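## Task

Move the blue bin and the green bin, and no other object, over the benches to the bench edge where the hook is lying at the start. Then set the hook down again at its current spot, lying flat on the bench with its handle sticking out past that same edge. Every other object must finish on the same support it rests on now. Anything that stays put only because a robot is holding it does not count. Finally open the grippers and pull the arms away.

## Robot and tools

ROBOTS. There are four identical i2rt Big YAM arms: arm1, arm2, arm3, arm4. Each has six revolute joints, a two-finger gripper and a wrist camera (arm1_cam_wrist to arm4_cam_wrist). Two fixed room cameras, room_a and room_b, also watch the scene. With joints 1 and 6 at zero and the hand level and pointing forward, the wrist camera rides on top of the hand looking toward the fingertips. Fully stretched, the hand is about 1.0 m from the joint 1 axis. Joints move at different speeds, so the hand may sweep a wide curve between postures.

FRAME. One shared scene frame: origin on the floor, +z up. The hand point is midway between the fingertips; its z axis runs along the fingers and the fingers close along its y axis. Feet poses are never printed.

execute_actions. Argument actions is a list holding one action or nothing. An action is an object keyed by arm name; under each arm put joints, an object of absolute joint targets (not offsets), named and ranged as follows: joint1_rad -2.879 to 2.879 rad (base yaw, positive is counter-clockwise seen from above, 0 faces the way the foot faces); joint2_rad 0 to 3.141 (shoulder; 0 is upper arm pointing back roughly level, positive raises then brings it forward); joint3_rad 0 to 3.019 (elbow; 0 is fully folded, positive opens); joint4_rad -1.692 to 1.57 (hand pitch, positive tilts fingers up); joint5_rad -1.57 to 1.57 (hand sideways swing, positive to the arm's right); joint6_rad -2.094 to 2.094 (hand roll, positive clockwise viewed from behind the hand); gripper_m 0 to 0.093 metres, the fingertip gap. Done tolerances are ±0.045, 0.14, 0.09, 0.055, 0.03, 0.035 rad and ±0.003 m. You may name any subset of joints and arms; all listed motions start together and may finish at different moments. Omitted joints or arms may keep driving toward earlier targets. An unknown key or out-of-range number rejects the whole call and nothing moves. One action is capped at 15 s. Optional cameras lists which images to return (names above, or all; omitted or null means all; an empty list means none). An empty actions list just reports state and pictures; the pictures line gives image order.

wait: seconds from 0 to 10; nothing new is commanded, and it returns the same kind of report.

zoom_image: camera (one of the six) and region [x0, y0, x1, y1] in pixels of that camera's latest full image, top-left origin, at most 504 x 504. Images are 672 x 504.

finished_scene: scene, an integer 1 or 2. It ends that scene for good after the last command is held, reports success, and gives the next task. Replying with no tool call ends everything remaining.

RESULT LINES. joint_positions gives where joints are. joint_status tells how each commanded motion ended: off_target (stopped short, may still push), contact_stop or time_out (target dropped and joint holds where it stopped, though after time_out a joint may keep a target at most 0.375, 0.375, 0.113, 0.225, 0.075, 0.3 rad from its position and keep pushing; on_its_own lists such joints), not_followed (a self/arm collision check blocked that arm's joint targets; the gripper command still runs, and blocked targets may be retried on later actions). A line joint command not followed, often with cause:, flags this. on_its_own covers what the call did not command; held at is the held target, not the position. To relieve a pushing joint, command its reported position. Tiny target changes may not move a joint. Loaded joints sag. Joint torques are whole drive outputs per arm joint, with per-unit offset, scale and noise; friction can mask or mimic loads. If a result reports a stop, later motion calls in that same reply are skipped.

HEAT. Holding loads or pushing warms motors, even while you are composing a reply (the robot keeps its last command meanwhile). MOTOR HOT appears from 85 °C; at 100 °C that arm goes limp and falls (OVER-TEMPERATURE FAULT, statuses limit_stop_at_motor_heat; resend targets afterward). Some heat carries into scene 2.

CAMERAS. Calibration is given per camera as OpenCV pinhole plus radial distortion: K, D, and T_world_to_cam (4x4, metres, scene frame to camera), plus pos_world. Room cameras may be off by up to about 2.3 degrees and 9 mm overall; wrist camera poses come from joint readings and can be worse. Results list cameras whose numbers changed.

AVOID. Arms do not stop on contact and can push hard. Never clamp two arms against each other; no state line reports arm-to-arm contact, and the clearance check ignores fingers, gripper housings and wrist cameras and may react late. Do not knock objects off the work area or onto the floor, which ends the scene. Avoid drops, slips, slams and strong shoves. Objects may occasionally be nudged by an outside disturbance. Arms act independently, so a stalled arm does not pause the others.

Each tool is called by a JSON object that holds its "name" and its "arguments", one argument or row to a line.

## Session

{"name": "execute_actions", "arguments": {
  "actions": []
}}

Scene clock: 0.00 s.
Joint torques (N m, as the arm reports them, + toward a larger angle): no reading
arm1.joint_positions: joint1_rad=-0.745 joint2_rad=+0.251 joint3_rad=+1.709 joint4_rad=-1.383 joint5_rad=+0.175 joint6_rad=+0.260 gripper_m=+0.095
arm1.joint_status: not commanded
arm1.hand: x=-0.4812 y=-1.2466 z=+1.4544 quat_wxyz=(-0.634, +0.172, -0.659, -0.366) (m; scene frame)
arm2.joint_positions: joint1_rad=+0.323 joint2_rad=+0.521 joint3_rad=+1.519 joint4_rad=-1.528 joint5_rad=+0.218 joint6_rad=+0.019 gripper_m=+0.095
arm2.joint_status: not commanded
arm2.hand: x=+0.4451 y=-1.0373 z=+1.3324 quat_wxyz=(-0.351, +0.680, -0.533, -0.361) (m; scene frame)
arm3.joint_positions: joint1_rad=-0.379 joint2_rad=+0.479 joint3_rad=+1.647 joint4_rad=-1.588 joint5_rad=-0.029 joint6_rad=-0.597 gripper_m=+0.094
arm3.joint_status: not commanded
arm3.hand: x=-0.5156 y=+1.1039 z=+1.3424 quat_wxyz=(-0.171, -0.528, -0.656, +0.512) (m; scene frame)
arm4.joint_positions: joint1_rad=-0.891 joint2_rad=+0.576 joint3_rad=+1.704 joint4_rad=-1.592 joint5_rad=-0.157 joint6_rad=-0.695 gripper_m=+0.094
arm4.joint_status: not commanded
arm4.hand: x=+0.4202 y=+1.0819 z=+1.3864 quat_wxyz=(-0.061, -0.623, -0.578, +0.523) (m; scene frame)
pictures: arm1_cam_wrist, arm2_cam_wrist, arm3_cam_wrist, arm4_cam_wrist, room_a, room_b
camera_calibration (this result's frames):
arm1_cam_wrist: T_world_to_cam=[[0.688108, -0.673404, -0.270249, -0.117746], [-0.526645, -0.207288, -0.824425, 0.696721], [0.499152, 0.709618, -0.497282, 1.97875], [0, 0, 0, 1]] pos_world=[-0.539752, -1.33903, 1.52657]
arm2_cam_wrist: T_world_to_cam=[[0.978248, 0.178185, 0.106211, -0.399874], [0.206286, -0.889524, -0.407668, -0.465102], [0.0218369, 0.42071, -0.906932, 1.75605], [0, 0, 0, 1]] pos_world=[0.448773, -1.08126, 1.44548]
arm3_cam_wrist: T_world_to_cam=[[-0.870542, 0.0787574, 0.485751, -1.18993], [-0.128783, 0.916245, -0.379355, -0.56202], [-0.474943, -0.392801, -0.787487, 1.37329], [0, 0, 0, 1]] pos_world=[-0.456028, 1.14809, 1.44625]
arm4_cam_wrist: T_world_to_cam=[[-0.7794, 0.334185, 0.529959, -0.767862], [0.170536, 0.927088, -0.333805, -0.610624], [-0.602871, -0.169791, -0.779562, 1.6414], [0, 0, 0, 1]] pos_world=[0.495217, 1.1014, 1.48268]
Images, in order (width x height): arm1_cam_wrist 672x504, arm2_cam_wrist 672x504, arm3_cam_wrist 672x504, arm4_cam_wrist 672x504, room_a 672x504, room_b 672x504.

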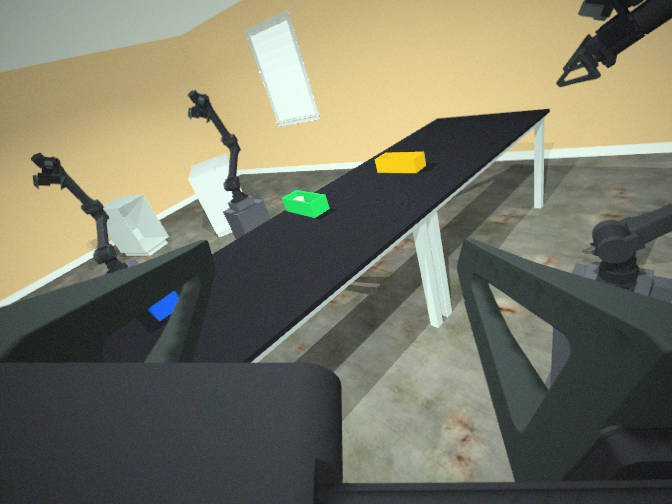

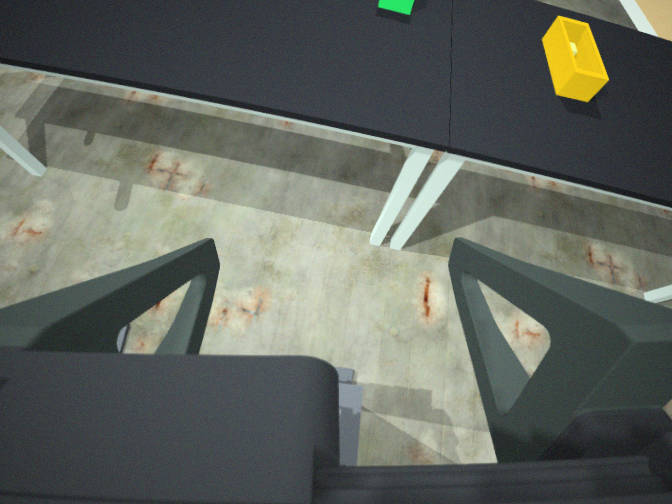

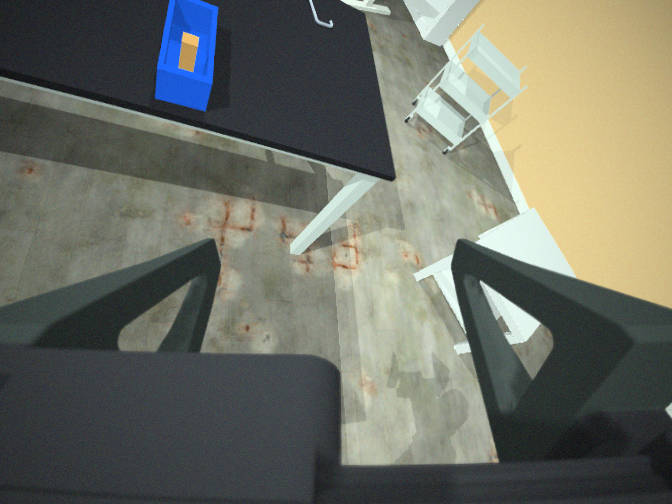

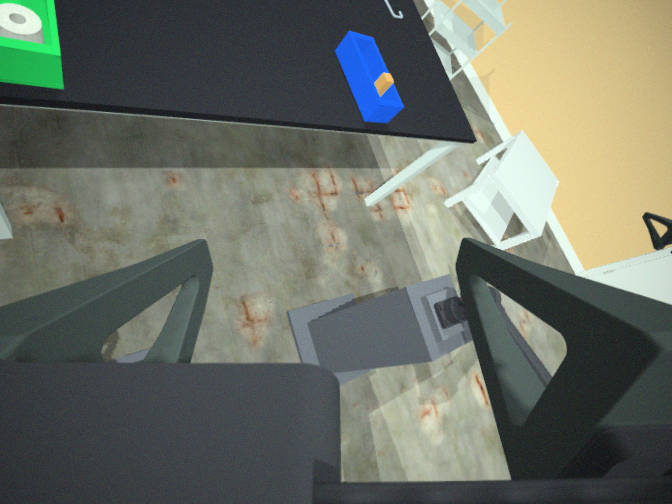

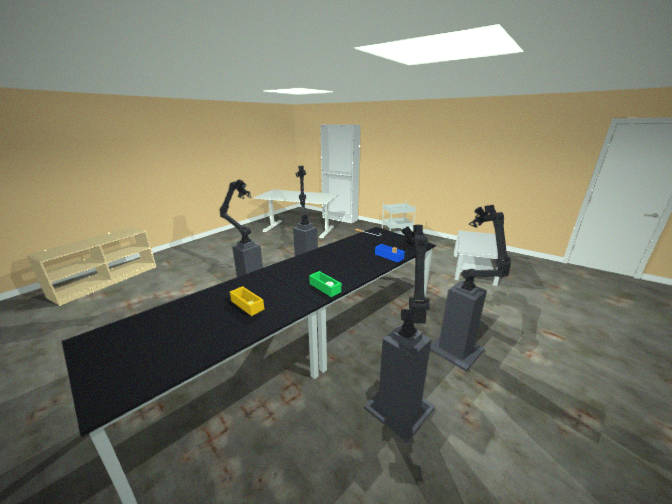

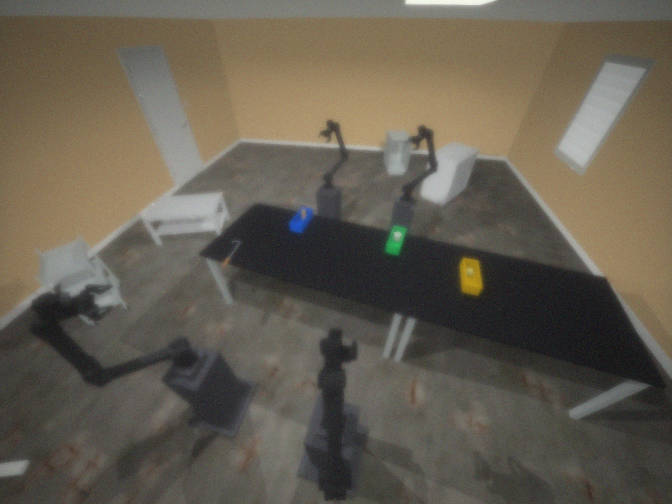

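{"name": "zoom_image", "arguments": {
  "camera": "room_b",
  "region": [190, 190, 430, 290]
}}

{"name": "zoom_image", "arguments": {
  "camera": "room_a",
  "region": [290, 210, 450, 310]
}}

Region (190, 190, 430, 290) of room_b's 672x504 image, scaled by 2.100, with more detail than that image has; it fills the top 210 rows of this view, and the rest is white.

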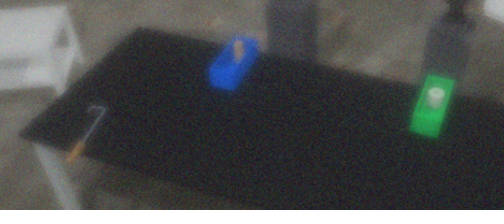

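Region (290, 210, 450, 310) of room_a's 672x504 image, scaled by 3.150, with more detail than that image has; it fills the top 315 rows of this view, and the rest is white.

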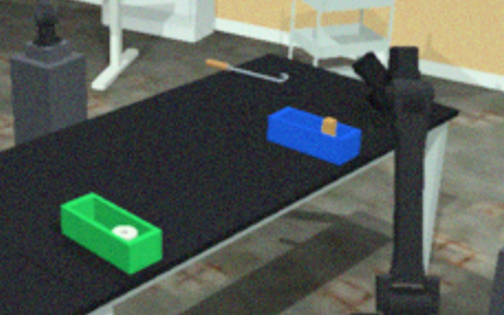

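{"name": "execute_actions", "arguments": {
  "actions": [
    {"arm1":{"joints":{"joint1_rad":0.314,"joint2_rad":2.24,"joint3_rad":1.57,"joint4_rad":0.72,"joint5_rad":0.173,"joint6_rad":0,"gripper_m":0.09}},"arm2":{"joints":{"joint1_rad":0.0,"joint2_rad":2.0,"joint3_rad":1.83,"joint4_rad":0.4,"joint5_rad":0.445,"joint6_rad":0,"gripper_m":0.09}},"arm3":{"joints":{"joint1_rad":0.03,"joint2_rad":1.5,"joint3_rad":0.8,"joint4_rad":0.41,"joint5_rad":0,"joint6_rad":0,"gripper_m":0.08}},"arm4":{"joints":{"joint1_rad":0.0,"joint2_rad":1.5,"joint3_rad":0.78,"joint4_rad":0.41,"joint5_rad":0,"joint6_rad":0,"gripper_m":0.08}}}
  ],
  "cameras": ["arm1_cam_wrist","arm3_cam_wrist","arm4_cam_wrist"]
}}

Scene clock: 46.63 s.
Joint torques (N m, as the arm reports them, + toward a larger angle): arm1=[ -0.2  -24.84  11.37   2.09  -0.08  -0.07] | arm2=[  0.04 -18.13  14.85   3.39  -0.03  -0.12] | arm3=[ -0.88 -11.5    7.96   2.02   0.15   0.07] | arm4=[  0.28 -10.58   7.94   2.92  -0.04   0.09]
arm1.joint_positions: joint1_rad=+0.318 joint2_rad=+2.247 joint3_rad=+1.558 joint4_rad=+0.704 joint5_rad=+0.172 joint6_rad=+0.009 gripper_m=+0.090
arm1.joint_status: all done
arm1.hand: x=-0.8205 y=-0.4168 z=+0.9067 quat_wxyz=(-0.426, +0.558, -0.428, -0.569) (m; scene frame)
arm2.joint_positions: joint1_rad=+0.005 joint2_rad=+2.008 joint3_rad=+1.786 joint4_rad=+0.374 joint5_rad=+0.444 joint6_rad=+0.009 gripper_m=+0.090
arm2.joint_status: all done
arm2.hand: x=+0.4803 y=-0.3376 z=+1.1505 quat_wxyz=(-0.608, +0.348, -0.557, -0.446) (m; scene frame)
arm3.joint_positions: joint1_rad=+0.031 joint2_rad=+1.499 joint3_rad=+0.790 joint4_rad=+0.391 joint5_rad=-0.001 joint6_rad=-0.007 gripper_m=+0.080
arm3.joint_status: all done
arm3.hand: x=-0.4685 y=+0.6063 z=+0.9114 quat_wxyz=(-0.420, -0.570, -0.578, +0.406) (m; scene frame)
arm4.joint_positions: joint1_rad=+0.006 joint2_rad=+1.487 joint3_rad=+0.781 joint4_rad=+0.388 joint5_rad=-0.001 joint6_rad=-0.010 gripper_m=+0.080
arm4.joint_status: all done
arm4.hand: x=+0.5068 y=+0.6039 z=+0.9395 quat_wxyz=(-0.412, -0.564, -0.586, +0.411) (m; scene frame)
pictures: arm1_cam_wrist, arm3_cam_wrist, arm4_cam_wrist
camera_calibration (this result's frames):
arm1_cam_wrist: T_world_to_cam=[[0.963256, 0.268114, -0.0159221, 0.914067], [0.140153, -0.552329, -0.82176, 0.639297], [-0.22912, 0.789333, -0.569611, 0.788223], [0, 0, 0, 1]] pos_world=[-0.789482, -0.514143, 0.988884]
arm3_cam_wrist: T_world_to_cam=[[-0.999594, -0.0250071, -0.0136386, -0.442774], [-0.0122711, 0.810155, -0.586088, 0.0438629], [0.0257057, -0.585682, -0.810133, 1.23294], [0, 0, 0, 1]] pos_world=[-0.47375, 0.675502, 1.01851]
arm4_cam_wrist: T_world_to_cam=[[-0.999779, -0.0144385, 0.0152747, 0.502049], [-0.020628, 0.813486, -0.581219, 0.0664627], [-0.00403382, -0.581405, -0.813604, 1.24112], [0, 0, 0, 1]] pos_world=[0.508315, 0.674776, 1.04074]
Images, in order (width x height): arm1_cam_wrist 672x504, arm3_cam_wrist 672x504, arm4_cam_wrist 672x504.

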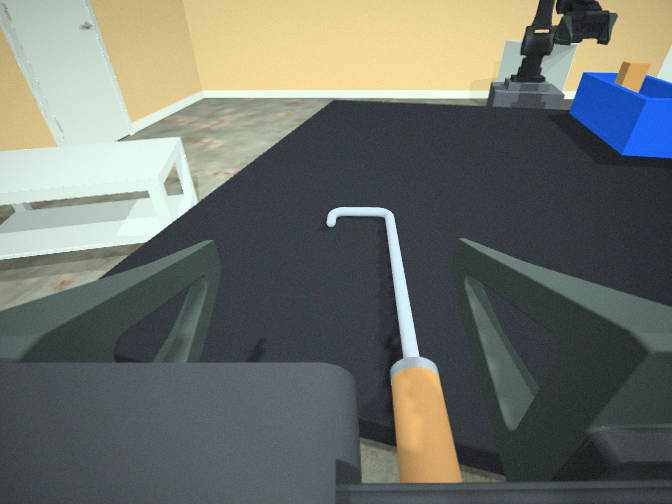

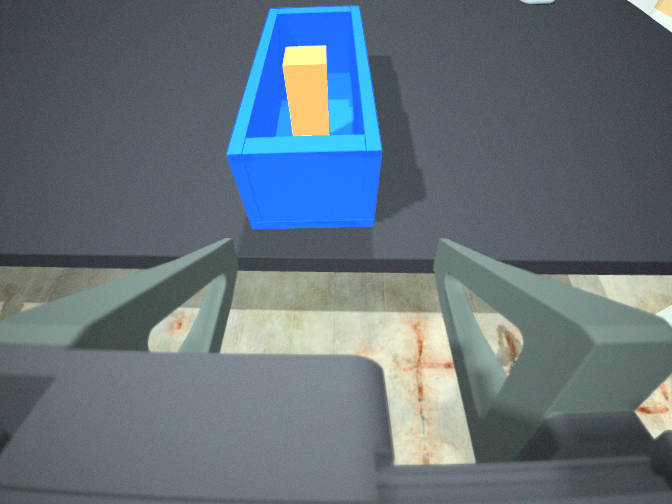

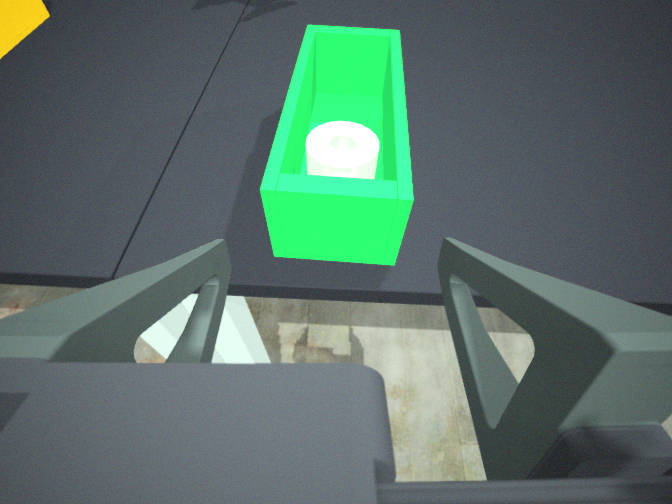

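{"name": "execute_actions", "arguments": {
  "actions": [
    {"arm1":{"joints":{"joint1_rad":0.266,"joint2_rad":2.327,"joint3_rad":1.47,"joint4_rad":0.885,"joint5_rad":0.181}},"arm3":{"joints":{"joint1_rad":0.072,"joint2_rad":1.83,"joint3_rad":1.06,"joint5_rad":0.04}},"arm4":{"joints":{"joint2_rad":1.83,"joint3_rad":0.99}}}
  ],
  "cameras": ["arm1_cam_wrist","arm3_cam_wrist","arm4_cam_wrist"]
}}

Scene clock: 70.97 s.
Joint torques (N m, as the arm reports them, + toward a larger angle): arm1=[ -0.03 -24.58   9.55   2.03  -0.03  -0.09] | arm2=[  0.07 -17.95  14.75   3.46  -0.01  -0.14] | arm3=[ -0.42 -16.92   9.87   1.76   0.26   0.06] | arm4=[  0.4  -16.12   8.74   2.33  -0.1    0.09]
arm1.joint_positions: joint1_rad=+0.260 joint2_rad=+2.334 joint3_rad=+1.463 joint4_rad=+0.869 joint5_rad=+0.180 joint6_rad=+0.009 gripper_m=+0.090
arm1.joint_status: all done
arm1.hand: x=-0.7621 y=-0.4242 z=+0.8276 quat_wxyz=(-0.442, +0.549, -0.449, -0.549) (m; scene frame)
arm2.joint_positions: joint1_rad=+0.005 joint2_rad=+2.008 joint3_rad=+1.786 joint4_rad=+0.374 joint5_rad=+0.444 joint6_rad=+0.009 gripper_m=+0.090
arm2.joint_status: not commanded
arm2.hand: x=+0.4803 y=-0.3376 z=+1.1505 quat_wxyz=(-0.608, +0.348, -0.557, -0.446) (m; scene frame)
arm3.joint_positions: joint1_rad=+0.071 joint2_rad=+1.848 joint3_rad=+1.016 joint4_rad=+0.395 joint5_rad=+0.037 joint6_rad=-0.007 gripper_m=+0.080
arm3.joint_status: all done
arm3.hand: x=-0.4449 y=+0.5225 z=+0.8142 quat_wxyz=(-0.382, -0.587, -0.607, +0.375) (m; scene frame)
arm4.joint_positions: joint1_rad=+0.006 joint2_rad=+1.820 joint3_rad=+0.966 joint4_rad=+0.395 joint5_rad=-0.001 joint6_rad=-0.009 gripper_m=+0.080
arm4.joint_status: all done
arm4.hand: x=+0.5076 y=+0.5348 z=+0.8336 quat_wxyz=(-0.370, -0.592, -0.614, +0.369) (m; scene frame)
pictures: arm1_cam_wrist, arm3_cam_wrist, arm4_cam_wrist
camera_calibration (this result's frames):
arm1_cam_wrist: T_world_to_cam=[[0.978935, 0.203773, -0.0127307, 0.84057], [0.108707, -0.572981, -0.812327, 0.521562], [-0.172825, 0.793832, -0.583063, 0.818259], [0, 0, 0, 1]] pos_world=[-0.738146, -0.522001, 0.911477]
arm3_cam_wrist: T_world_to_cam=[[-0.999513, -0.0311847, 0.00110089, -0.43139], [-0.027767, 0.872767, -0.487348, -0.0649528], [0.014237, -0.487141, -0.873207, 1.09931], [0, 0, 0, 1]] pos_world=[-0.448635, 0.578754, 0.928745]
arm4_cam_wrist: T_world_to_cam=[[-0.999753, -0.0154967, 0.0159262, 0.503456], [-0.0210948, 0.887166, -0.460968, -0.0781513], [-0.00698566, -0.46119, -0.887274, 1.11341], [0, 0, 0, 1]] pos_world=[0.509461, 0.59063, 0.943859]
Images, in order (width x height): arm1_cam_wrist 672x504, arm3_cam_wrist 672x504, arm4_cam_wrist 672x504.

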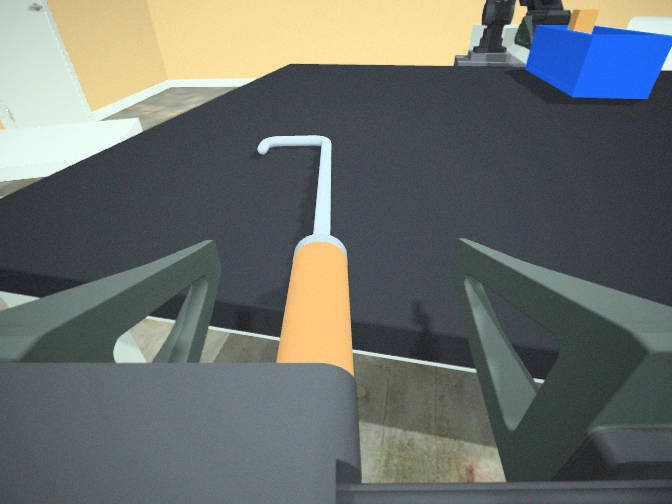

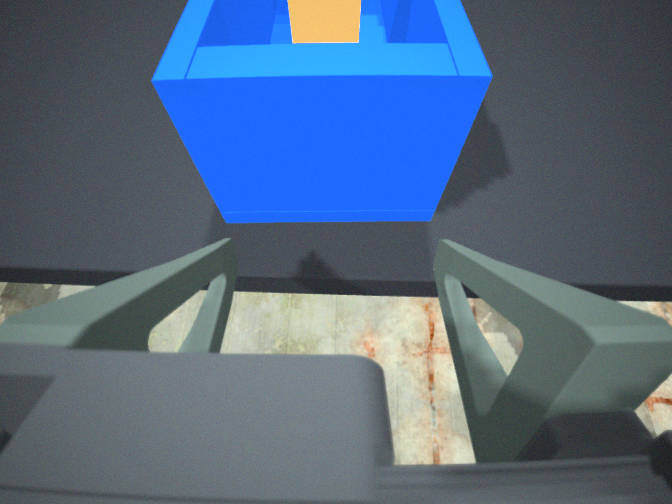

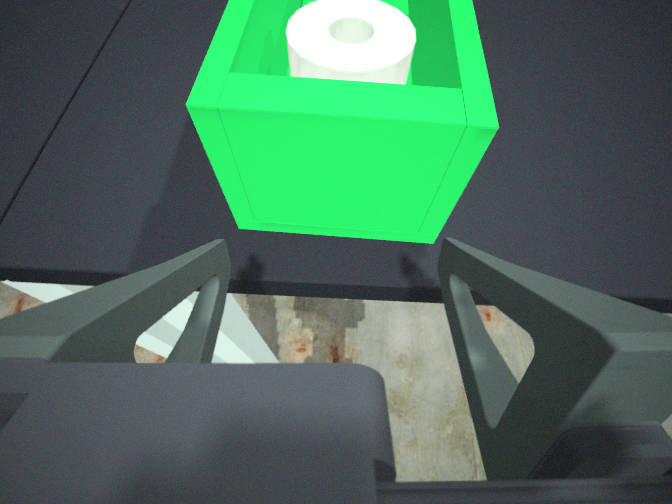

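{"name": "execute_actions", "arguments": {
  "actions": [
    {"arm1":{"joints":{"joint1_rad":0.276,"joint2_rad":2.40,"joint3_rad":1.455,"joint4_rad":0.98,"joint5_rad":0.187}},"arm3":{"joints":{"joint2_rad":1.95,"joint3_rad":1.25}},"arm4":{"joints":{"joint2_rad":1.97,"joint3_rad":1.17}}}
  ],
  "cameras": ["arm1_cam_wrist","arm3_cam_wrist","arm4_cam_wrist"]
}}

Scene clock: 78.40 s.
Joint torques (N m, as the arm reports them, + toward a larger angle): arm1=[  0.14 -23.54   8.47   2.     0.02  -0.04] | arm2=[  0.22 -18.24  14.78   3.44   0.    -0.14] | arm3=[ -0.35 -18.47  10.87   1.78   0.22   0.04] | arm4=[  0.08 -17.69  10.39   2.55  -0.14   0.05]
arm1.joint_positions: joint1_rad=+0.269 joint2_rad=+2.393 joint3_rad=+1.454 joint4_rad=+0.963 joint5_rad=+0.185 joint6_rad=+0.009 gripper_m=+0.090
arm1.joint_status: all done
arm1.hand: x=-0.7654 y=-0.4336 z=+0.7992 quat_wxyz=(-0.445, +0.542, -0.443, -0.558) (m; scene frame)
arm2.joint_positions: joint1_rad=+0.005 joint2_rad=+2.008 joint3_rad=+1.786 joint4_rad=+0.374 joint5_rad=+0.444 joint6_rad=+0.009 gripper_m=+0.090
arm2.joint_status: not commanded
arm2.hand: x=+0.4803 y=-0.3376 z=+1.1505 quat_wxyz=(-0.608, +0.348, -0.557, -0.446) (m; scene frame)
arm3.joint_positions: joint1_rad=+0.071 joint2_rad=+1.958 joint3_rad=+1.198 joint4_rad=+0.396 joint5_rad=+0.037 joint6_rad=-0.006 gripper_m=+0.080
arm3.joint_status: all done
arm3.hand: x=-0.4416 y=+0.4592 z=+0.8283 quat_wxyz=(-0.403, -0.575, -0.592, +0.396) (m; scene frame)
arm4.joint_positions: joint1_rad=+0.006 joint2_rad=+1.940 joint3_rad=+1.132 joint4_rad=+0.395 joint5_rad=+0.001 joint6_rad=-0.009 gripper_m=+0.080
arm4.joint_status: all done
arm4.hand: x=+0.5086 y=+0.4762 z=+0.8333 quat_wxyz=(-0.383, -0.584, -0.604, +0.383) (m; scene frame)
pictures: arm1_cam_wrist, arm3_cam_wrist, arm4_cam_wrist
camera_calibration (this result's frames):
arm1_cam_wrist: T_world_to_cam=[[0.97791, 0.208276, -0.0177101, 0.850471], [0.102654, -0.552332, -0.827279, 0.509698], [-0.182084, 0.807187, -0.561511, 0.790131], [0, 0, 0, 1]] pos_world=[-0.740136, -0.533393, 0.880392]
arm3_cam_wrist: T_world_to_cam=[[-0.999571, -0.0292745, -0.000950433, -0.42923], [-0.0239605, 0.835928, -0.548316, 0.0663555], [0.0168462, -0.548058, -0.83627, 1.07924], [0, 0, 0, 1]] pos_world=[-0.445637, 0.523451, 0.93851]
arm4_cam_wrist: T_world_to_cam=[[-0.999784, -0.013203, 0.0160542, 0.502331], [-0.0194718, 0.865168, -0.501104, 0.0167478], [-0.00727348, -0.501308, -0.865238, 1.08708], [0, 0, 0, 1]] pos_world=[0.510456, 0.537104, 0.940909]
Images, in order (width x height): arm1_cam_wrist 672x504, arm3_cam_wrist 672x504, arm4_cam_wrist 672x504.

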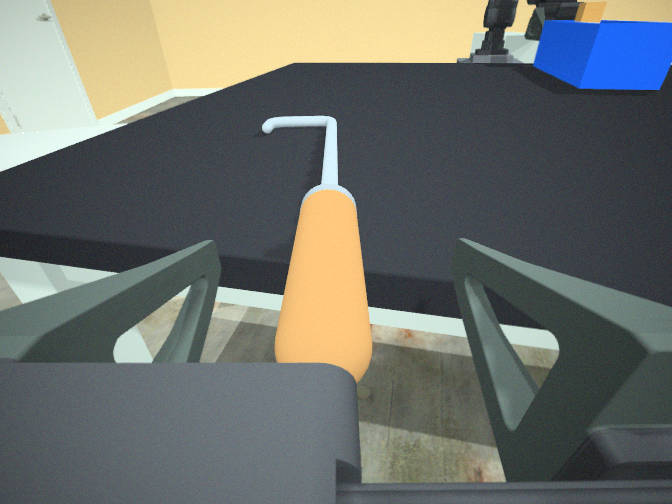

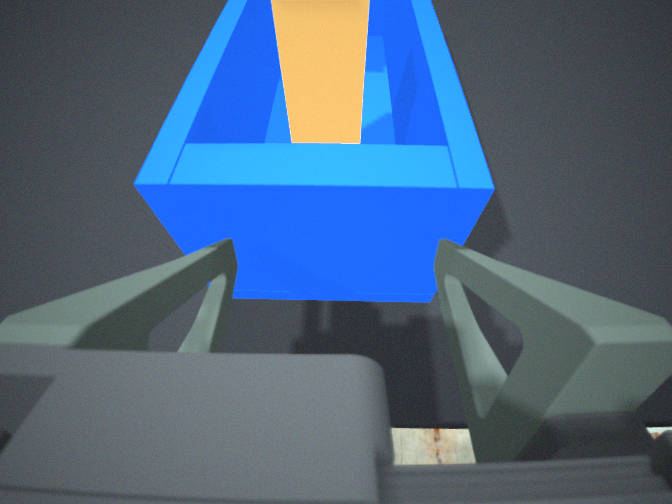

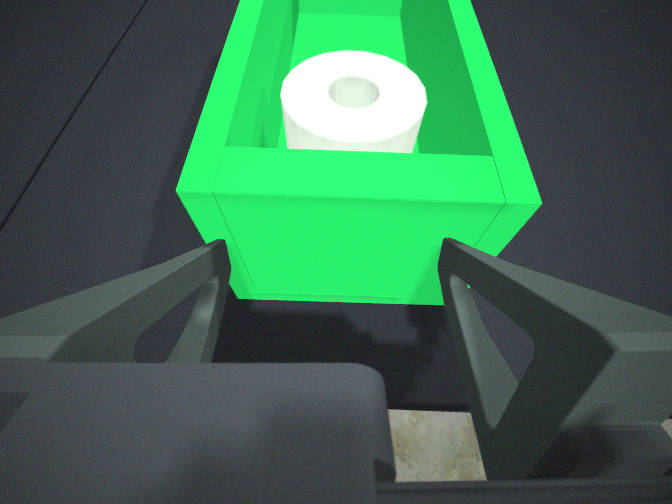

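{"name": "execute_actions", "arguments": {
  "actions": [
    {"arm1":{"joints":{"joint4_rad":0.915,"gripper_m":0.0}},"arm3":{"joints":{"gripper_m":0.06}},"arm4":{"joints":{"joint1_rad":-0.01,"joint2_rad":2.10,"joint3_rad":1.36,"gripper_m":0.06}}}
  ],
  "cameras": ["arm1_cam_wrist","arm4_cam_wrist"]
}}

Scene clock: 87.33 s.
Joint torques (N m, as the arm reports them, + toward a larger angle): arm1=[ -1.42 -23.96   8.26   0.84   0.01  -0.03] | arm2=[  0.13 -18.23  14.74   3.41  -0.01  -0.13] | arm3=[ -0.18 -18.1   10.95   1.82   0.22   0.03] | arm4=[  0.58 -19.5   11.3    2.62  -0.13   0.1 ]
arm1.joint_positions: joint1_rad=+0.270 joint2_rad=+2.393 joint3_rad=+1.454 joint4_rad=+0.933 joint5_rad=+0.185 joint6_rad=+0.008 gripper_m=+0.030
arm1.joint_status: gripper_m off_target (ended at +0.030, target +0.000); the others done
arm1.hand: x=-0.7659 y=-0.4338 z=+0.7919 quat_wxyz=(-0.441, +0.551, -0.448, -0.549) (m; scene frame)
arm2.joint_positions: joint1_rad=+0.005 joint2_rad=+2.008 joint3_rad=+1.786 joint4_rad=+0.374 joint5_rad=+0.444 joint6_rad=+0.009 gripper_m=+0.090
arm2.joint_status: not commanded
arm2.hand: x=+0.4803 y=-0.3376 z=+1.1505 quat_wxyz=(-0.608, +0.348, -0.557, -0.446) (m; scene frame)
arm3.joint_positions: joint1_rad=+0.071 joint2_rad=+1.958 joint3_rad=+1.198 joint4_rad=+0.396 joint5_rad=+0.037 joint6_rad=-0.006 gripper_m=+0.060
arm3.joint_status: all done
arm3.hand: x=-0.4416 y=+0.4592 z=+0.8283 quat_wxyz=(-0.403, -0.575, -0.592, +0.396) (m; scene frame)
arm4.joint_positions: joint1_rad=-0.005 joint2_rad=+2.069 joint3_rad=+1.315 joint4_rad=+0.395 joint5_rad=+0.001 joint6_rad=-0.008 gripper_m=+0.060
arm4.joint_status: all done
arm4.hand: x=+0.5020 y=+0.4160 z=+0.8307 quat_wxyz=(-0.397, -0.577, -0.591, +0.401) (m; scene frame)
pictures: arm1_cam_wrist, arm4_cam_wrist
camera_calibration (this result's frames):
arm1_cam_wrist: T_world_to_cam=[[0.978096, 0.207846, -0.0113289, 0.845729], [0.112793, -0.574961, -0.810369, 0.48816], [-0.174945, 0.79134, -0.585811, 0.803897], [0, 0, 0, 1]] pos_world=[-0.741627, -0.531264, 0.876102]
arm4_cam_wrist: T_world_to_cam=[[-0.999886, -0.0021607, 0.0149729, 0.491301], [-0.00999519, 0.837303, -0.546648, 0.112098], [-0.0113557, -0.546735, -0.837229, 1.05225], [0, 0, 0, 1]] pos_world=[0.504315, 0.482504, 0.934897]
Images, in order (width x height): arm1_cam_wrist 672x504, arm4_cam_wrist 672x504.

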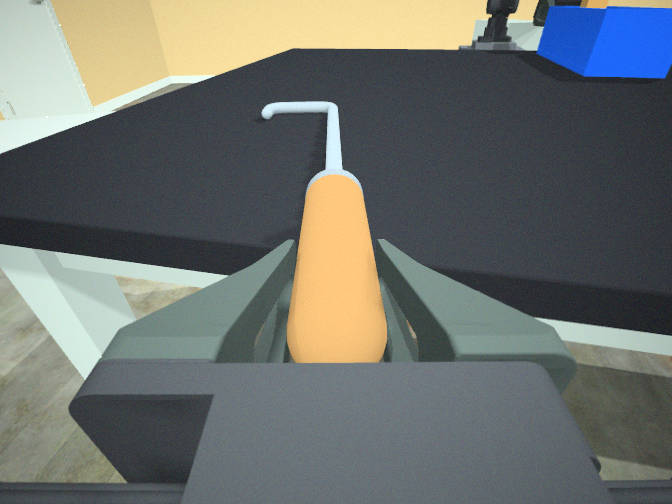

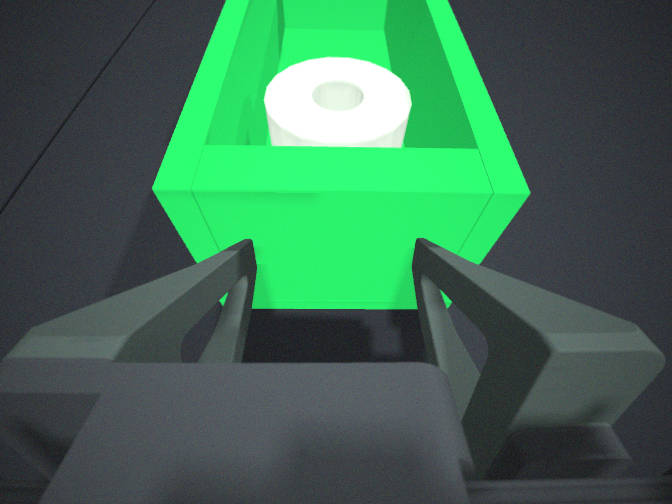

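{"name": "execute_actions", "arguments": {
  "actions": [
    {"arm1":{"joints":{"joint1_rad":-0.10,"joint3_rad":1.78,"joint4_rad":0.66,"joint5_rad":-0.185}},"arm4":{"joints":{"joint2_rad":2.23,"joint3_rad":1.555}}}
  ],
  "cameras": ["arm1_cam_wrist","arm4_cam_wrist"]
}}

Scene clock: 102.90 s.
Joint torques (N m, as the arm reports them, + toward a larger angle): arm1=[ -1.32 -27.05  15.76   1.97   0.07  -0.04] | arm2=[  0.03 -17.88  14.72   3.47  -0.01  -0.16] | arm3=[ -0.47 -18.21  10.88   1.85   0.2    0.04] | arm4=[ -0.43 -21.37  12.17   2.57  -0.09   0.05]
arm1.joint_positions: joint1_rad=-0.089 joint2_rad=+2.408 joint3_rad=+1.722 joint4_rad=+0.646 joint5_rad=-0.187 joint6_rad=+0.006 gripper_m=+0.030
arm1.joint_status: all done
arm1.hand: x=-0.5461 y=-0.3116 z=+0.8447 quat_wxyz=(-0.428, +0.562, -0.453, -0.543) (m; scene frame)
arm2.joint_positions: joint1_rad=+0.005 joint2_rad=+2.008 joint3_rad=+1.786 joint4_rad=+0.374 joint5_rad=+0.444 joint6_rad=+0.009 gripper_m=+0.090
arm2.joint_status: not commanded
arm2.hand: x=+0.4803 y=-0.3376 z=+1.1505 quat_wxyz=(-0.608, +0.348, -0.557, -0.446) (m; scene frame)
arm3.joint_positions: joint1_rad=+0.071 joint2_rad=+1.958 joint3_rad=+1.198 joint4_rad=+0.396 joint5_rad=+0.037 joint6_rad=-0.006 gripper_m=+0.060
arm3.joint_status: not commanded
arm3.hand: x=-0.4416 y=+0.4592 z=+0.8283 quat_wxyz=(-0.403, -0.575, -0.592, +0.396) (m; scene frame)
arm4.joint_positions: joint1_rad=-0.005 joint2_rad=+2.195 joint3_rad=+1.506 joint4_rad=+0.395 joint5_rad=+0.001 joint6_rad=-0.008 gripper_m=+0.060
arm4.joint_status: all done
arm4.hand: x=+0.5026 y=+0.3586 z=+0.8320 quat_wxyz=(-0.417, -0.563, -0.577, +0.420) (m; scene frame)
pictures: arm1_cam_wrist, arm4_cam_wrist
camera_calibration (this result's frames):
arm1_cam_wrist: T_world_to_cam=[[0.975273, 0.220334, -0.0171701, 0.61325], [0.121963, -0.601381, -0.789598, 0.555591], [-0.184301, 0.76798, -0.613384, 0.787513], [0, 0, 0, 1]] pos_world=[-0.520708, -0.405792, 0.932271]
arm4_cam_wrist: T_world_to_cam=[[-0.999896, -0.00166758, 0.0143222, 0.492214], [-0.00993721, 0.799429, -0.600678, 0.219383], [-0.0104479, -0.600758, -0.799362, 1.0093], [0, 0, 0, 1]] pos_world=[0.504888, 0.431786, 0.931526]
Images, in order (width x height): arm1_cam_wrist 672x504, arm4_cam_wrist 672x504.

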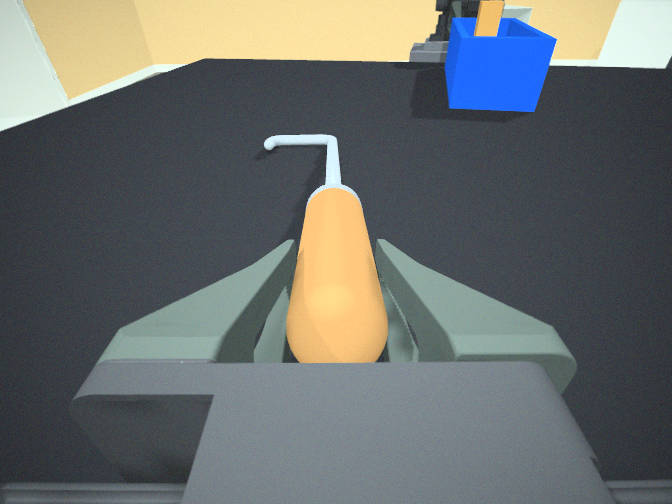

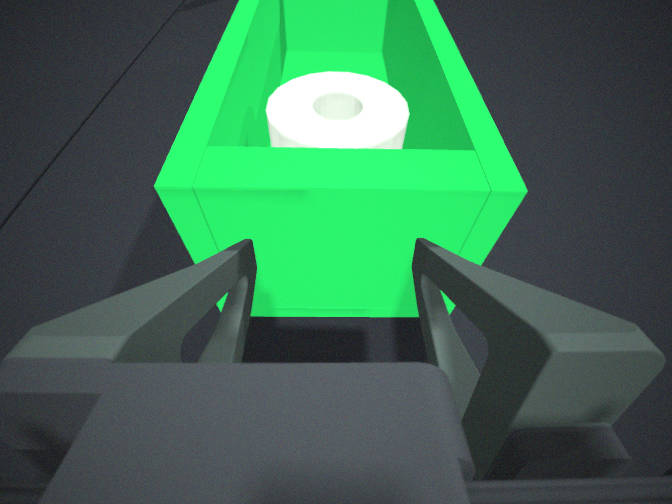

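{"name": "execute_actions", "arguments": {
  "actions": [
    {"arm1":{"joints":{"joint1_rad":-0.84,"joint2_rad":2.46,"joint3_rad":1.99,"joint4_rad":0.57,"joint5_rad":-0.927}},"arm4":{"joints":{"joint2_rad":2.37,"joint3_rad":1.765}}}
  ],
  "cameras": ["arm1_cam_wrist"]
}}

Scene clock: 111.57 s.
Joint torques (N m, as the arm reports them, + toward a larger angle): arm1=[ -0.09 -28.94  16.08   1.93   0.    -0.02] | arm2=[  0.05 -17.98  14.75   3.35  -0.01  -0.14] | arm3=[ -0.81 -18.35  11.     1.72   0.22   0.04] | arm4=[ -0.27 -22.71  12.57   2.68  -0.09   0.03]
arm1.joint_positions: joint1_rad=-0.847 joint2_rad=+2.479 joint3_rad=+1.934 joint4_rad=+0.555 joint5_rad=-0.928 joint6_rad=+0.001 gripper_m=+0.030
arm1.joint_status: all done
arm1.hand: x=-0.0133 y=-0.4546 z=+0.8784 quat_wxyz=(-0.448, +0.551, -0.442, -0.548) (m; scene frame)
arm2.joint_positions: joint1_rad=+0.005 joint2_rad=+2.008 joint3_rad=+1.786 joint4_rad=+0.374 joint5_rad=+0.444 joint6_rad=+0.009 gripper_m=+0.090
arm2.joint_status: not commanded
arm2.hand: x=+0.4803 y=-0.3376 z=+1.1505 quat_wxyz=(-0.608, +0.348, -0.557, -0.446) (m; scene frame)
arm3.joint_positions: joint1_rad=+0.071 joint2_rad=+1.958 joint3_rad=+1.198 joint4_rad=+0.396 joint5_rad=+0.037 joint6_rad=-0.006 gripper_m=+0.060
arm3.joint_status: not commanded
arm3.hand: x=-0.4416 y=+0.4592 z=+0.8283 quat_wxyz=(-0.403, -0.575, -0.592, +0.396) (m; scene frame)
arm4.joint_positions: joint1_rad=-0.005 joint2_rad=+2.332 joint3_rad=+1.715 joint4_rad=+0.395 joint5_rad=+0.001 joint6_rad=-0.008 gripper_m=+0.060
arm4.joint_status: all done
arm4.hand: x=+0.5033 y=+0.3035 z=+0.8299 quat_wxyz=(-0.437, -0.548, -0.562, +0.440) (m; scene frame)
pictures: arm1_cam_wrist
camera_calibration (this result's frames):
arm1_cam_wrist: T_world_to_cam=[[0.978755, 0.20501, 0.00303547, 0.101058], [0.120645, -0.563883, -0.816995, 0.472333], [-0.165781, 0.800005, -0.576636, 0.998737], [0, 0, 0, 1]] pos_world=[0.00967548, -0.553372, 0.961495]
Images, in order (width x height): arm1_cam_wrist 672x504.

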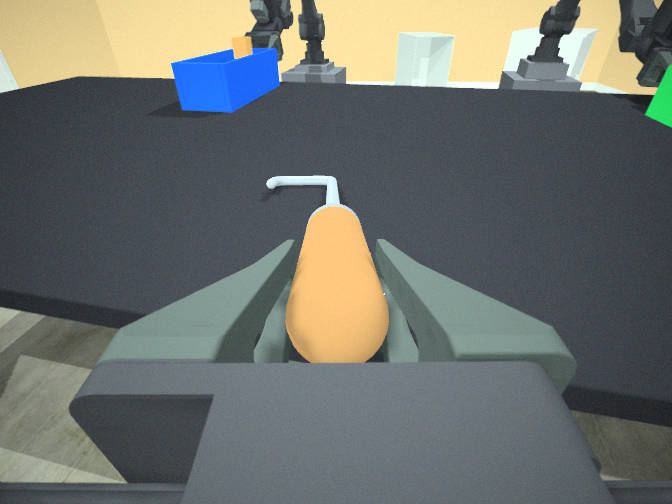

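{"name": "execute_actions", "arguments": {
  "actions": [
    {"arm1":{"joints":{"joint2_rad":2.64,"joint3_rad":2.085,"joint4_rad":0.64}},"arm3":{"joints":{"joint2_rad":2.07,"joint3_rad":1.43}},"arm4":{"joints":{"joint2_rad":2.495,"joint3_rad":1.96}}}
  ],
  "cameras": ["arm1_cam_wrist","arm3_cam_wrist"]
}}

Scene clock: 120.57 s.
Joint torques (N m, as the arm reports them, + toward a larger angle): arm1=[ -0.21 -29.49  14.7    1.65  -0.2    0.  ] | arm2=[ -0.15 -18.57  14.76   3.36  -0.01  -0.13] | arm3=[ -0.43 -20.32  11.57   1.85   0.17   0.03] | arm4=[  0.16 -24.53  13.12   2.49  -0.08   0.08]
arm1.joint_positions: joint1_rad=-0.847 joint2_rad=+2.650 joint3_rad=+2.038 joint4_rad=+0.628 joint5_rad=-0.925 joint6_rad=+0.003 gripper_m=+0.030
arm1.joint_status: all done
arm1.hand: x=-0.0051 y=-0.4458 z=+0.7979 quat_wxyz=(-0.451, +0.550, -0.441, -0.548) (m; scene frame)
arm2.joint_positions: joint1_rad=+0.005 joint2_rad=+2.008 joint3_rad=+1.786 joint4_rad=+0.374 joint5_rad=+0.444 joint6_rad=+0.009 gripper_m=+0.090
arm2.joint_status: not commanded
arm2.hand: x=+0.4803 y=-0.3376 z=+1.1505 quat_wxyz=(-0.608, +0.348, -0.557, -0.446) (m; scene frame)
arm3.joint_positions: joint1_rad=+0.071 joint2_rad=+2.079 joint3_rad=+1.372 joint4_rad=+0.396 joint5_rad=+0.038 joint6_rad=-0.006 gripper_m=+0.060
arm3.joint_status: all done
arm3.hand: x=-0.4385 y=+0.4035 z=+0.8287 quat_wxyz=(-0.419, -0.565, -0.580, +0.411) (m; scene frame)
arm4.joint_positions: joint1_rad=-0.005 joint2_rad=+2.452 joint3_rad=+1.908 joint4_rad=+0.395 joint5_rad=+0.001 joint6_rad=-0.008 gripper_m=+0.060
arm4.joint_status: all done
arm4.hand: x=+0.5038 y=+0.2598 z=+0.8310 quat_wxyz=(-0.457, -0.532, -0.545, +0.460) (m; scene frame)
pictures: arm1_cam_wrist, arm3_cam_wrist
camera_calibration (this result's frames):
arm1_cam_wrist: T_world_to_cam=[[0.979356, 0.202036, 0.00651256, 0.087403], [0.121003, -0.560139, -0.819514, 0.414276], [-0.161923, 0.803384, -0.573022, 0.945285], [0, 0, 0, 1]] pos_world=[0.0173363, -0.545033, 0.880605]
arm3_cam_wrist: T_world_to_cam=[[-0.999612, -0.0277306, -0.00265521, -0.426979], [-0.0207674, 0.805335, -0.592457, 0.163467], [0.0185675, -0.592171, -0.805598, 1.04213], [0, 0, 0, 1]] pos_world=[-0.442768, 0.473635, 0.935254]
Images, in order (width x height): arm1_cam_wrist 672x504, arm3_cam_wrist 672x504.

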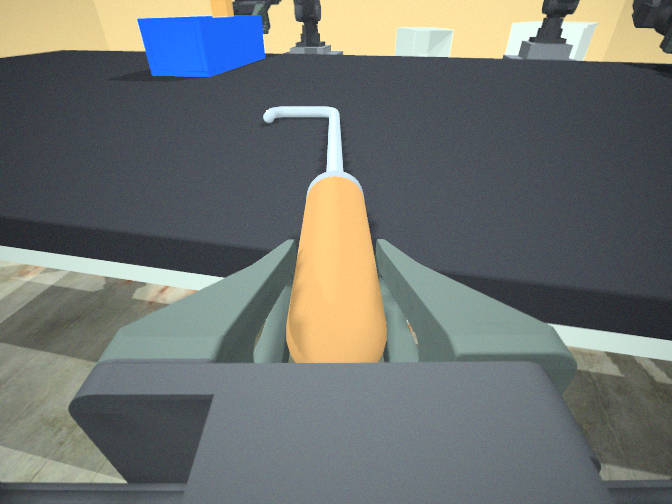

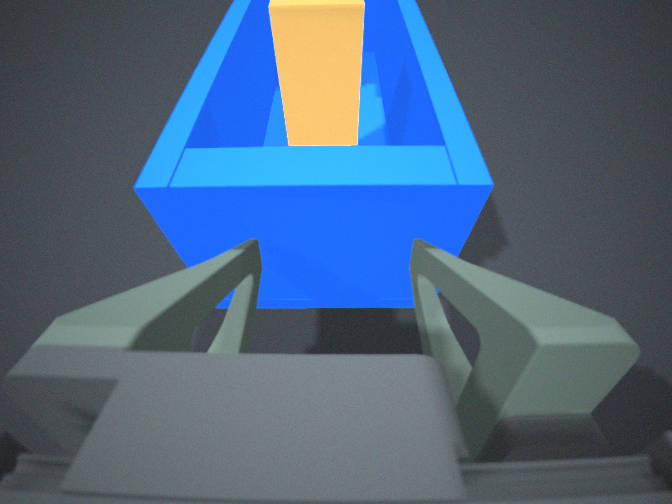

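{"name": "execute_actions", "arguments": {
  "actions": [
    {"arm1":{"joints":{"gripper_m":0.09}},"arm3":{"joints":{"joint2_rad":2.20,"joint3_rad":1.63}},"arm4":{"joints":{"joint2_rad":2.58,"joint3_rad":2.10}}}
  ],
  "cameras": ["arm1_cam_wrist"]
}}

{"name": "execute_actions", "arguments": {
  "actions": [
    {"arm1":{"joints":{"joint2_rad":2.25,"joint3_rad":1.9}},"arm3":{"joints":{"joint2_rad":2.33,"joint3_rad":1.835}},"arm4":{"joints":{"joint2_rad":2.2,"joint3_rad":1.8}},"arm2":{"joints":{"joint2_rad":2.3,"joint1_rad":0.15,"joint4_rad":0.6}}}
  ],
  "cameras": ["arm3_cam_wrist","room_b"]
}}

Scene clock: 126.33 s.
Joint torques (N m, as the arm reports them, + toward a larger angle): arm1=[  0.38 -29.66  14.88   1.63  -0.1   -0.01] | arm2=[  0.27 -18.22  14.72   3.41  -0.01  -0.14] | arm3=[ -0.29 -21.78  12.27   1.84   0.18   0.03] | arm4=[  0.74 -24.82  13.41   2.69  -0.09   0.03]
arm1.joint_positions: joint1_rad=-0.847 joint2_rad=+2.650 joint3_rad=+2.038 joint4_rad=+0.628 joint5_rad=-0.925 joint6_rad=+0.003 gripper_m=+0.090
arm1.joint_status: all done
arm1.hand: x=-0.0051 y=-0.4458 z=+0.7979 quat_wxyz=(-0.451, +0.550, -0.441, -0.548) (m; scene frame)
arm2.joint_positions: joint1_rad=+0.005 joint2_rad=+2.008 joint3_rad=+1.786 joint4_rad=+0.374 joint5_rad=+0.444 joint6_rad=+0.009 gripper_m=+0.090
arm2.joint_status: not commanded
arm2.hand: x=+0.4803 y=-0.3376 z=+1.1505 quat_wxyz=(-0.608, +0.348, -0.557, -0.446) (m; scene frame)
arm3.joint_positions: joint1_rad=+0.071 joint2_rad=+2.209 joint3_rad=+1.568 joint4_rad=+0.396 joint5_rad=+0.038 joint6_rad=-0.006 gripper_m=+0.060
arm3.joint_status: all done
arm3.hand: x=-0.4352 y=+0.3470 z=+0.8294 quat_wxyz=(-0.439, -0.552, -0.565, +0.429) (m; scene frame)
arm4.joint_positions: joint1_rad=-0.005 joint2_rad=+2.532 joint3_rad=+2.047 joint4_rad=+0.395 joint5_rad=+0.001 joint6_rad=-0.008 gripper_m=+0.060
arm4.joint_status: all done
arm4.hand: x=+0.5042 y=+0.2330 z=+0.8376 quat_wxyz=(-0.473, -0.518, -0.531, +0.475) (m; scene frame)
pictures: arm1_cam_wrist
camera_calibration (this result's frames):
arm1_cam_wrist: T_world_to_cam=[[0.979356, 0.202036, 0.00651256, 0.087403], [0.121003, -0.560139, -0.819514, 0.414276], [-0.161923, 0.803384, -0.573022, 0.945285], [0, 0, 0, 1]] pos_world=[0.0173363, -0.545033, 0.880605]
Images, in order (width x height): arm1_cam_wrist 672x504.

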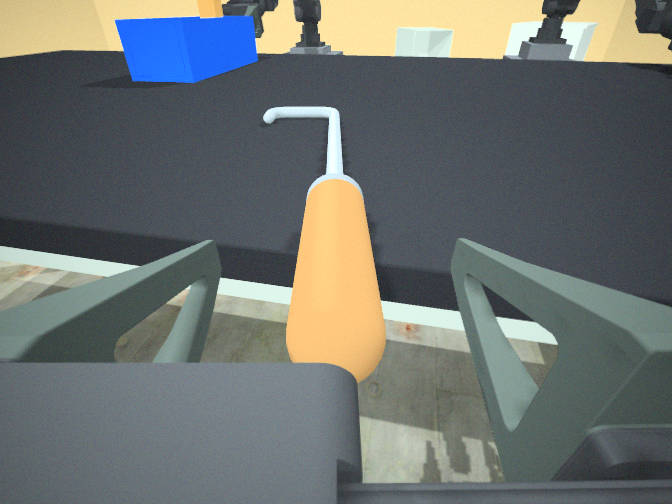

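Scene clock: 127.97 s.
Joint torques (N m, as the arm reports them, + toward a larger angle): arm1=[ -0.01 -26.19  12.15   1.37   0.09   0.1 ] | arm2=[  0.94 -20.96  12.94   3.46   0.01  -0.12] | arm3=[ -0.37 -23.81  12.77   1.82   0.18   0.03] | arm4=[  0.69 -22.22   9.56   2.38  -0.1    0.15]
arm1.joint_positions: joint1_rad=-0.847 joint2_rad=+2.251 joint3_rad=+1.892 joint4_rad=+0.640 joint5_rad=-0.926 joint6_rad=+0.003 gripper_m=+0.090
arm1.joint_status: all done
arm1.hand: x=-0.0301 y=-0.4727 z=+1.0618 quat_wxyz=(-0.539, +0.548, -0.344, -0.540) (m; scene frame)
arm2.joint_positions: joint1_rad=+0.147 joint2_rad=+2.314 joint3_rad=+1.796 joint4_rad=+0.573 joint5_rad=+0.445 joint6_rad=+0.008 gripper_m=+0.090
arm2.joint_status: all done
arm2.hand: x=+0.3509 y=-0.2992 z=+0.9424 quat_wxyz=(-0.561, +0.418, -0.548, -0.458) (m; scene frame)
arm3.joint_positions: joint1_rad=+0.071 joint2_rad=+2.339 joint3_rad=+1.771 joint4_rad=+0.396 joint5_rad=+0.038 joint6_rad=-0.006 gripper_m=+0.060
arm3.joint_status: all done
arm3.hand: x=-0.4322 y=+0.2955 z=+0.8318 quat_wxyz=(-0.460, -0.537, -0.547, +0.449) (m; scene frame)
arm4.joint_positions: joint1_rad=-0.005 joint2_rad=+2.158 joint3_rad=+1.801 joint4_rad=+0.402 joint5_rad=+0.001 joint6_rad=-0.008 gripper_m=+0.060
arm4.joint_status: all done
arm4.hand: x=+0.5049 y=+0.2929 z=+1.0325 quat_wxyz=(-0.507, -0.485, -0.498, +0.509) (m; scene frame)
pictures: arm3_cam_wrist, room_b
camera_calibration (this result's frames):
arm3_cam_wrist: T_world_to_cam=[[-0.999628, -0.0263423, -0.00702326, -0.420494], [-0.0139391, 0.715249, -0.698731, 0.37045], [0.0234295, -0.698373, -0.71535, 0.93894], [0, 0, 0, 1]] pos_world=[-0.437172, 0.379689, 0.927562]
Images, in order (width x height): arm3_cam_wrist 672x504, room_b 672x504.

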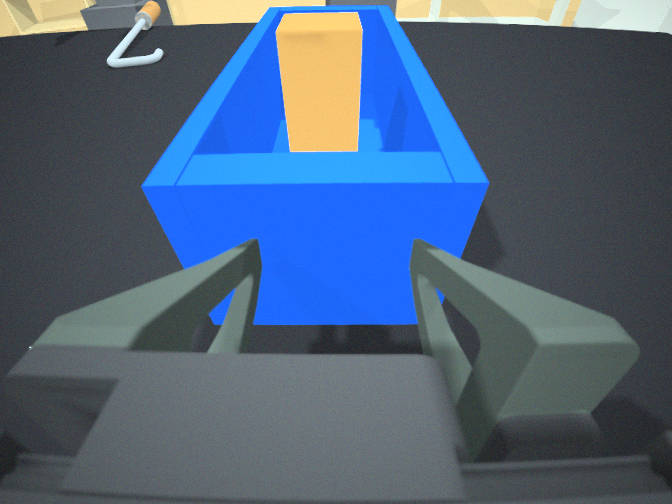

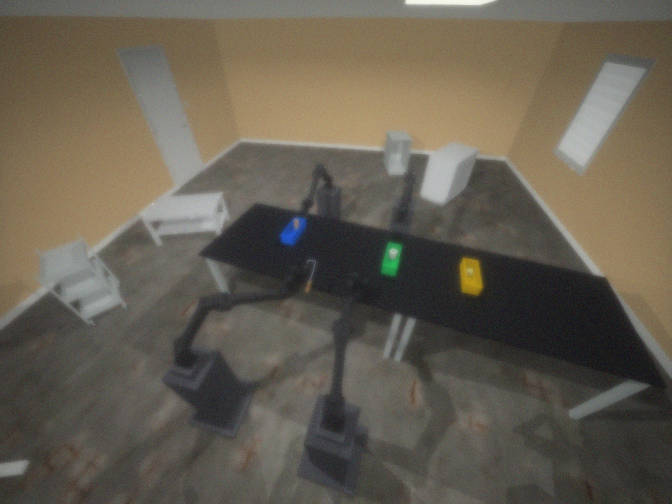

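{"name": "execute_actions", "arguments": {
  "actions": [
    {"arm1":{"joints":{"joint1_rad":-0.1,"joint2_rad":2.0,"joint3_rad":1.7}},"arm3":{"joints":{"joint2_rad":2.46,"joint3_rad":2.04}},"arm4":{"joints":{"joint2_rad":1.5,"joint3_rad":1.57,"joint4_rad":-0.29}},"arm2":{"joints":{"joint2_rad":2.41,"joint3_rad":1.865,"joint1_rad":0.592,"joint4_rad":0.63}}}
  ],
  "cameras": ["arm2_cam_wrist","arm4_cam_wrist"]
}}

Scene clock: 135.70 s.
Joint torques (N m, as the arm reports them, + toward a larger angle): arm1=[ -0.13 -21.09  11.46   0.91   0.19   0.03] | arm2=[ -0.1  -21.83  12.96   3.48   0.05  -0.11] | arm3=[ -0.2  -25.13  13.13   1.89   0.16   0.04] | arm4=[  0.72 -14.85  10.57   1.36  -0.09   0.11]
arm1.joint_positions: joint1_rad=-0.108 joint2_rad=+1.986 joint3_rad=+1.702 joint4_rad=+0.640 joint5_rad=-0.929 joint6_rad=+0.003 gripper_m=+0.090
arm1.joint_status: all done
arm1.hand: x=-0.6339 y=-0.4291 z=+1.1675 quat_wxyz=(-0.329, +0.623, -0.096, -0.703) (m; scene frame)
arm2.joint_positions: joint1_rad=+0.592 joint2_rad=+2.427 joint3_rad=+1.825 joint4_rad=+0.606 joint5_rad=+0.444 joint6_rad=+0.007 gripper_m=+0.090
arm2.joint_status: all done
arm2.hand: x=-0.0238 y=-0.4282 z=+0.8669 quat_wxyz=(-0.443, +0.547, -0.446, -0.553) (m; scene frame)
arm3.joint_positions: joint1_rad=+0.071 joint2_rad=+2.468 joint3_rad=+1.975 joint4_rad=+0.396 joint5_rad=+0.038 joint6_rad=-0.006 gripper_m=+0.060
arm3.joint_status: all done
arm3.hand: x=-0.4297 y=+0.2524 z=+0.8316 quat_wxyz=(-0.480, -0.521, -0.529, +0.467) (m; scene frame)
arm4.joint_positions: joint1_rad=-0.005 joint2_rad=+1.487 joint3_rad=+1.569 joint4_rad=-0.278 joint5_rad=+0.001 joint6_rad=-0.008 gripper_m=+0.060
arm4.joint_status: all done
arm4.hand: x=+0.5039 y=+0.5027 z=+1.2463 quat_wxyz=(-0.444, -0.542, -0.556, +0.447) (m; scene frame)
pictures: arm2_cam_wrist, arm4_cam_wrist
camera_calibration (this result's frames):
arm2_cam_wrist: T_world_to_cam=[[0.980468, 0.196678, -0.000394569, 0.100101], [0.115115, -0.575488, -0.809668, 0.464445], [-0.159471, 0.793808, -0.586888, 0.965891], [0, 0, 0, 1]] pos_world=[0.00242103, -0.519137, 0.942955]
arm4_cam_wrist: T_world_to_cam=[[-0.999911, -0.00101682, 0.0132992, 0.488753], [-0.00974093, 0.736793, -0.676048, 0.478339], [-0.00911132, -0.676117, -0.736738, 1.38626], [0, 0, 0, 1]] pos_world=[0.505999, 0.585334, 1.33819]
Images, in order (width x height): arm2_cam_wrist 672x504, arm4_cam_wrist 672x504.

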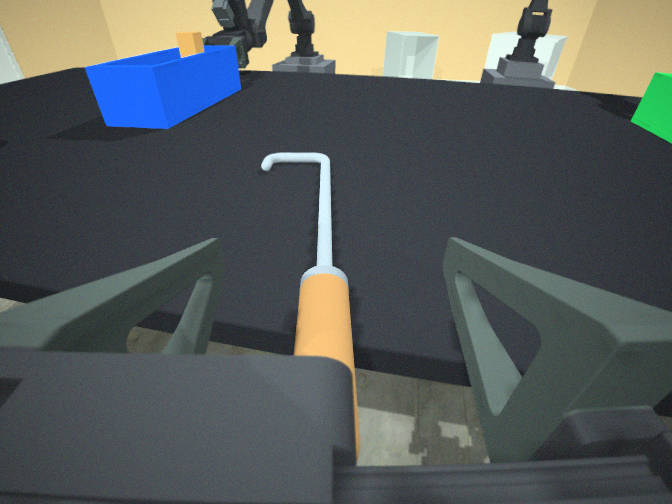

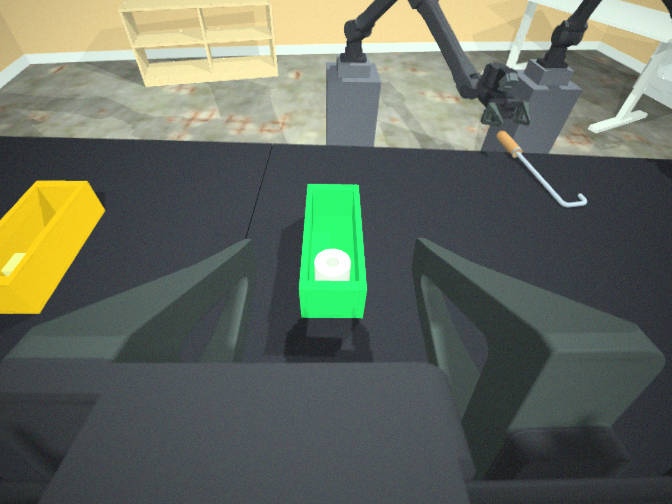

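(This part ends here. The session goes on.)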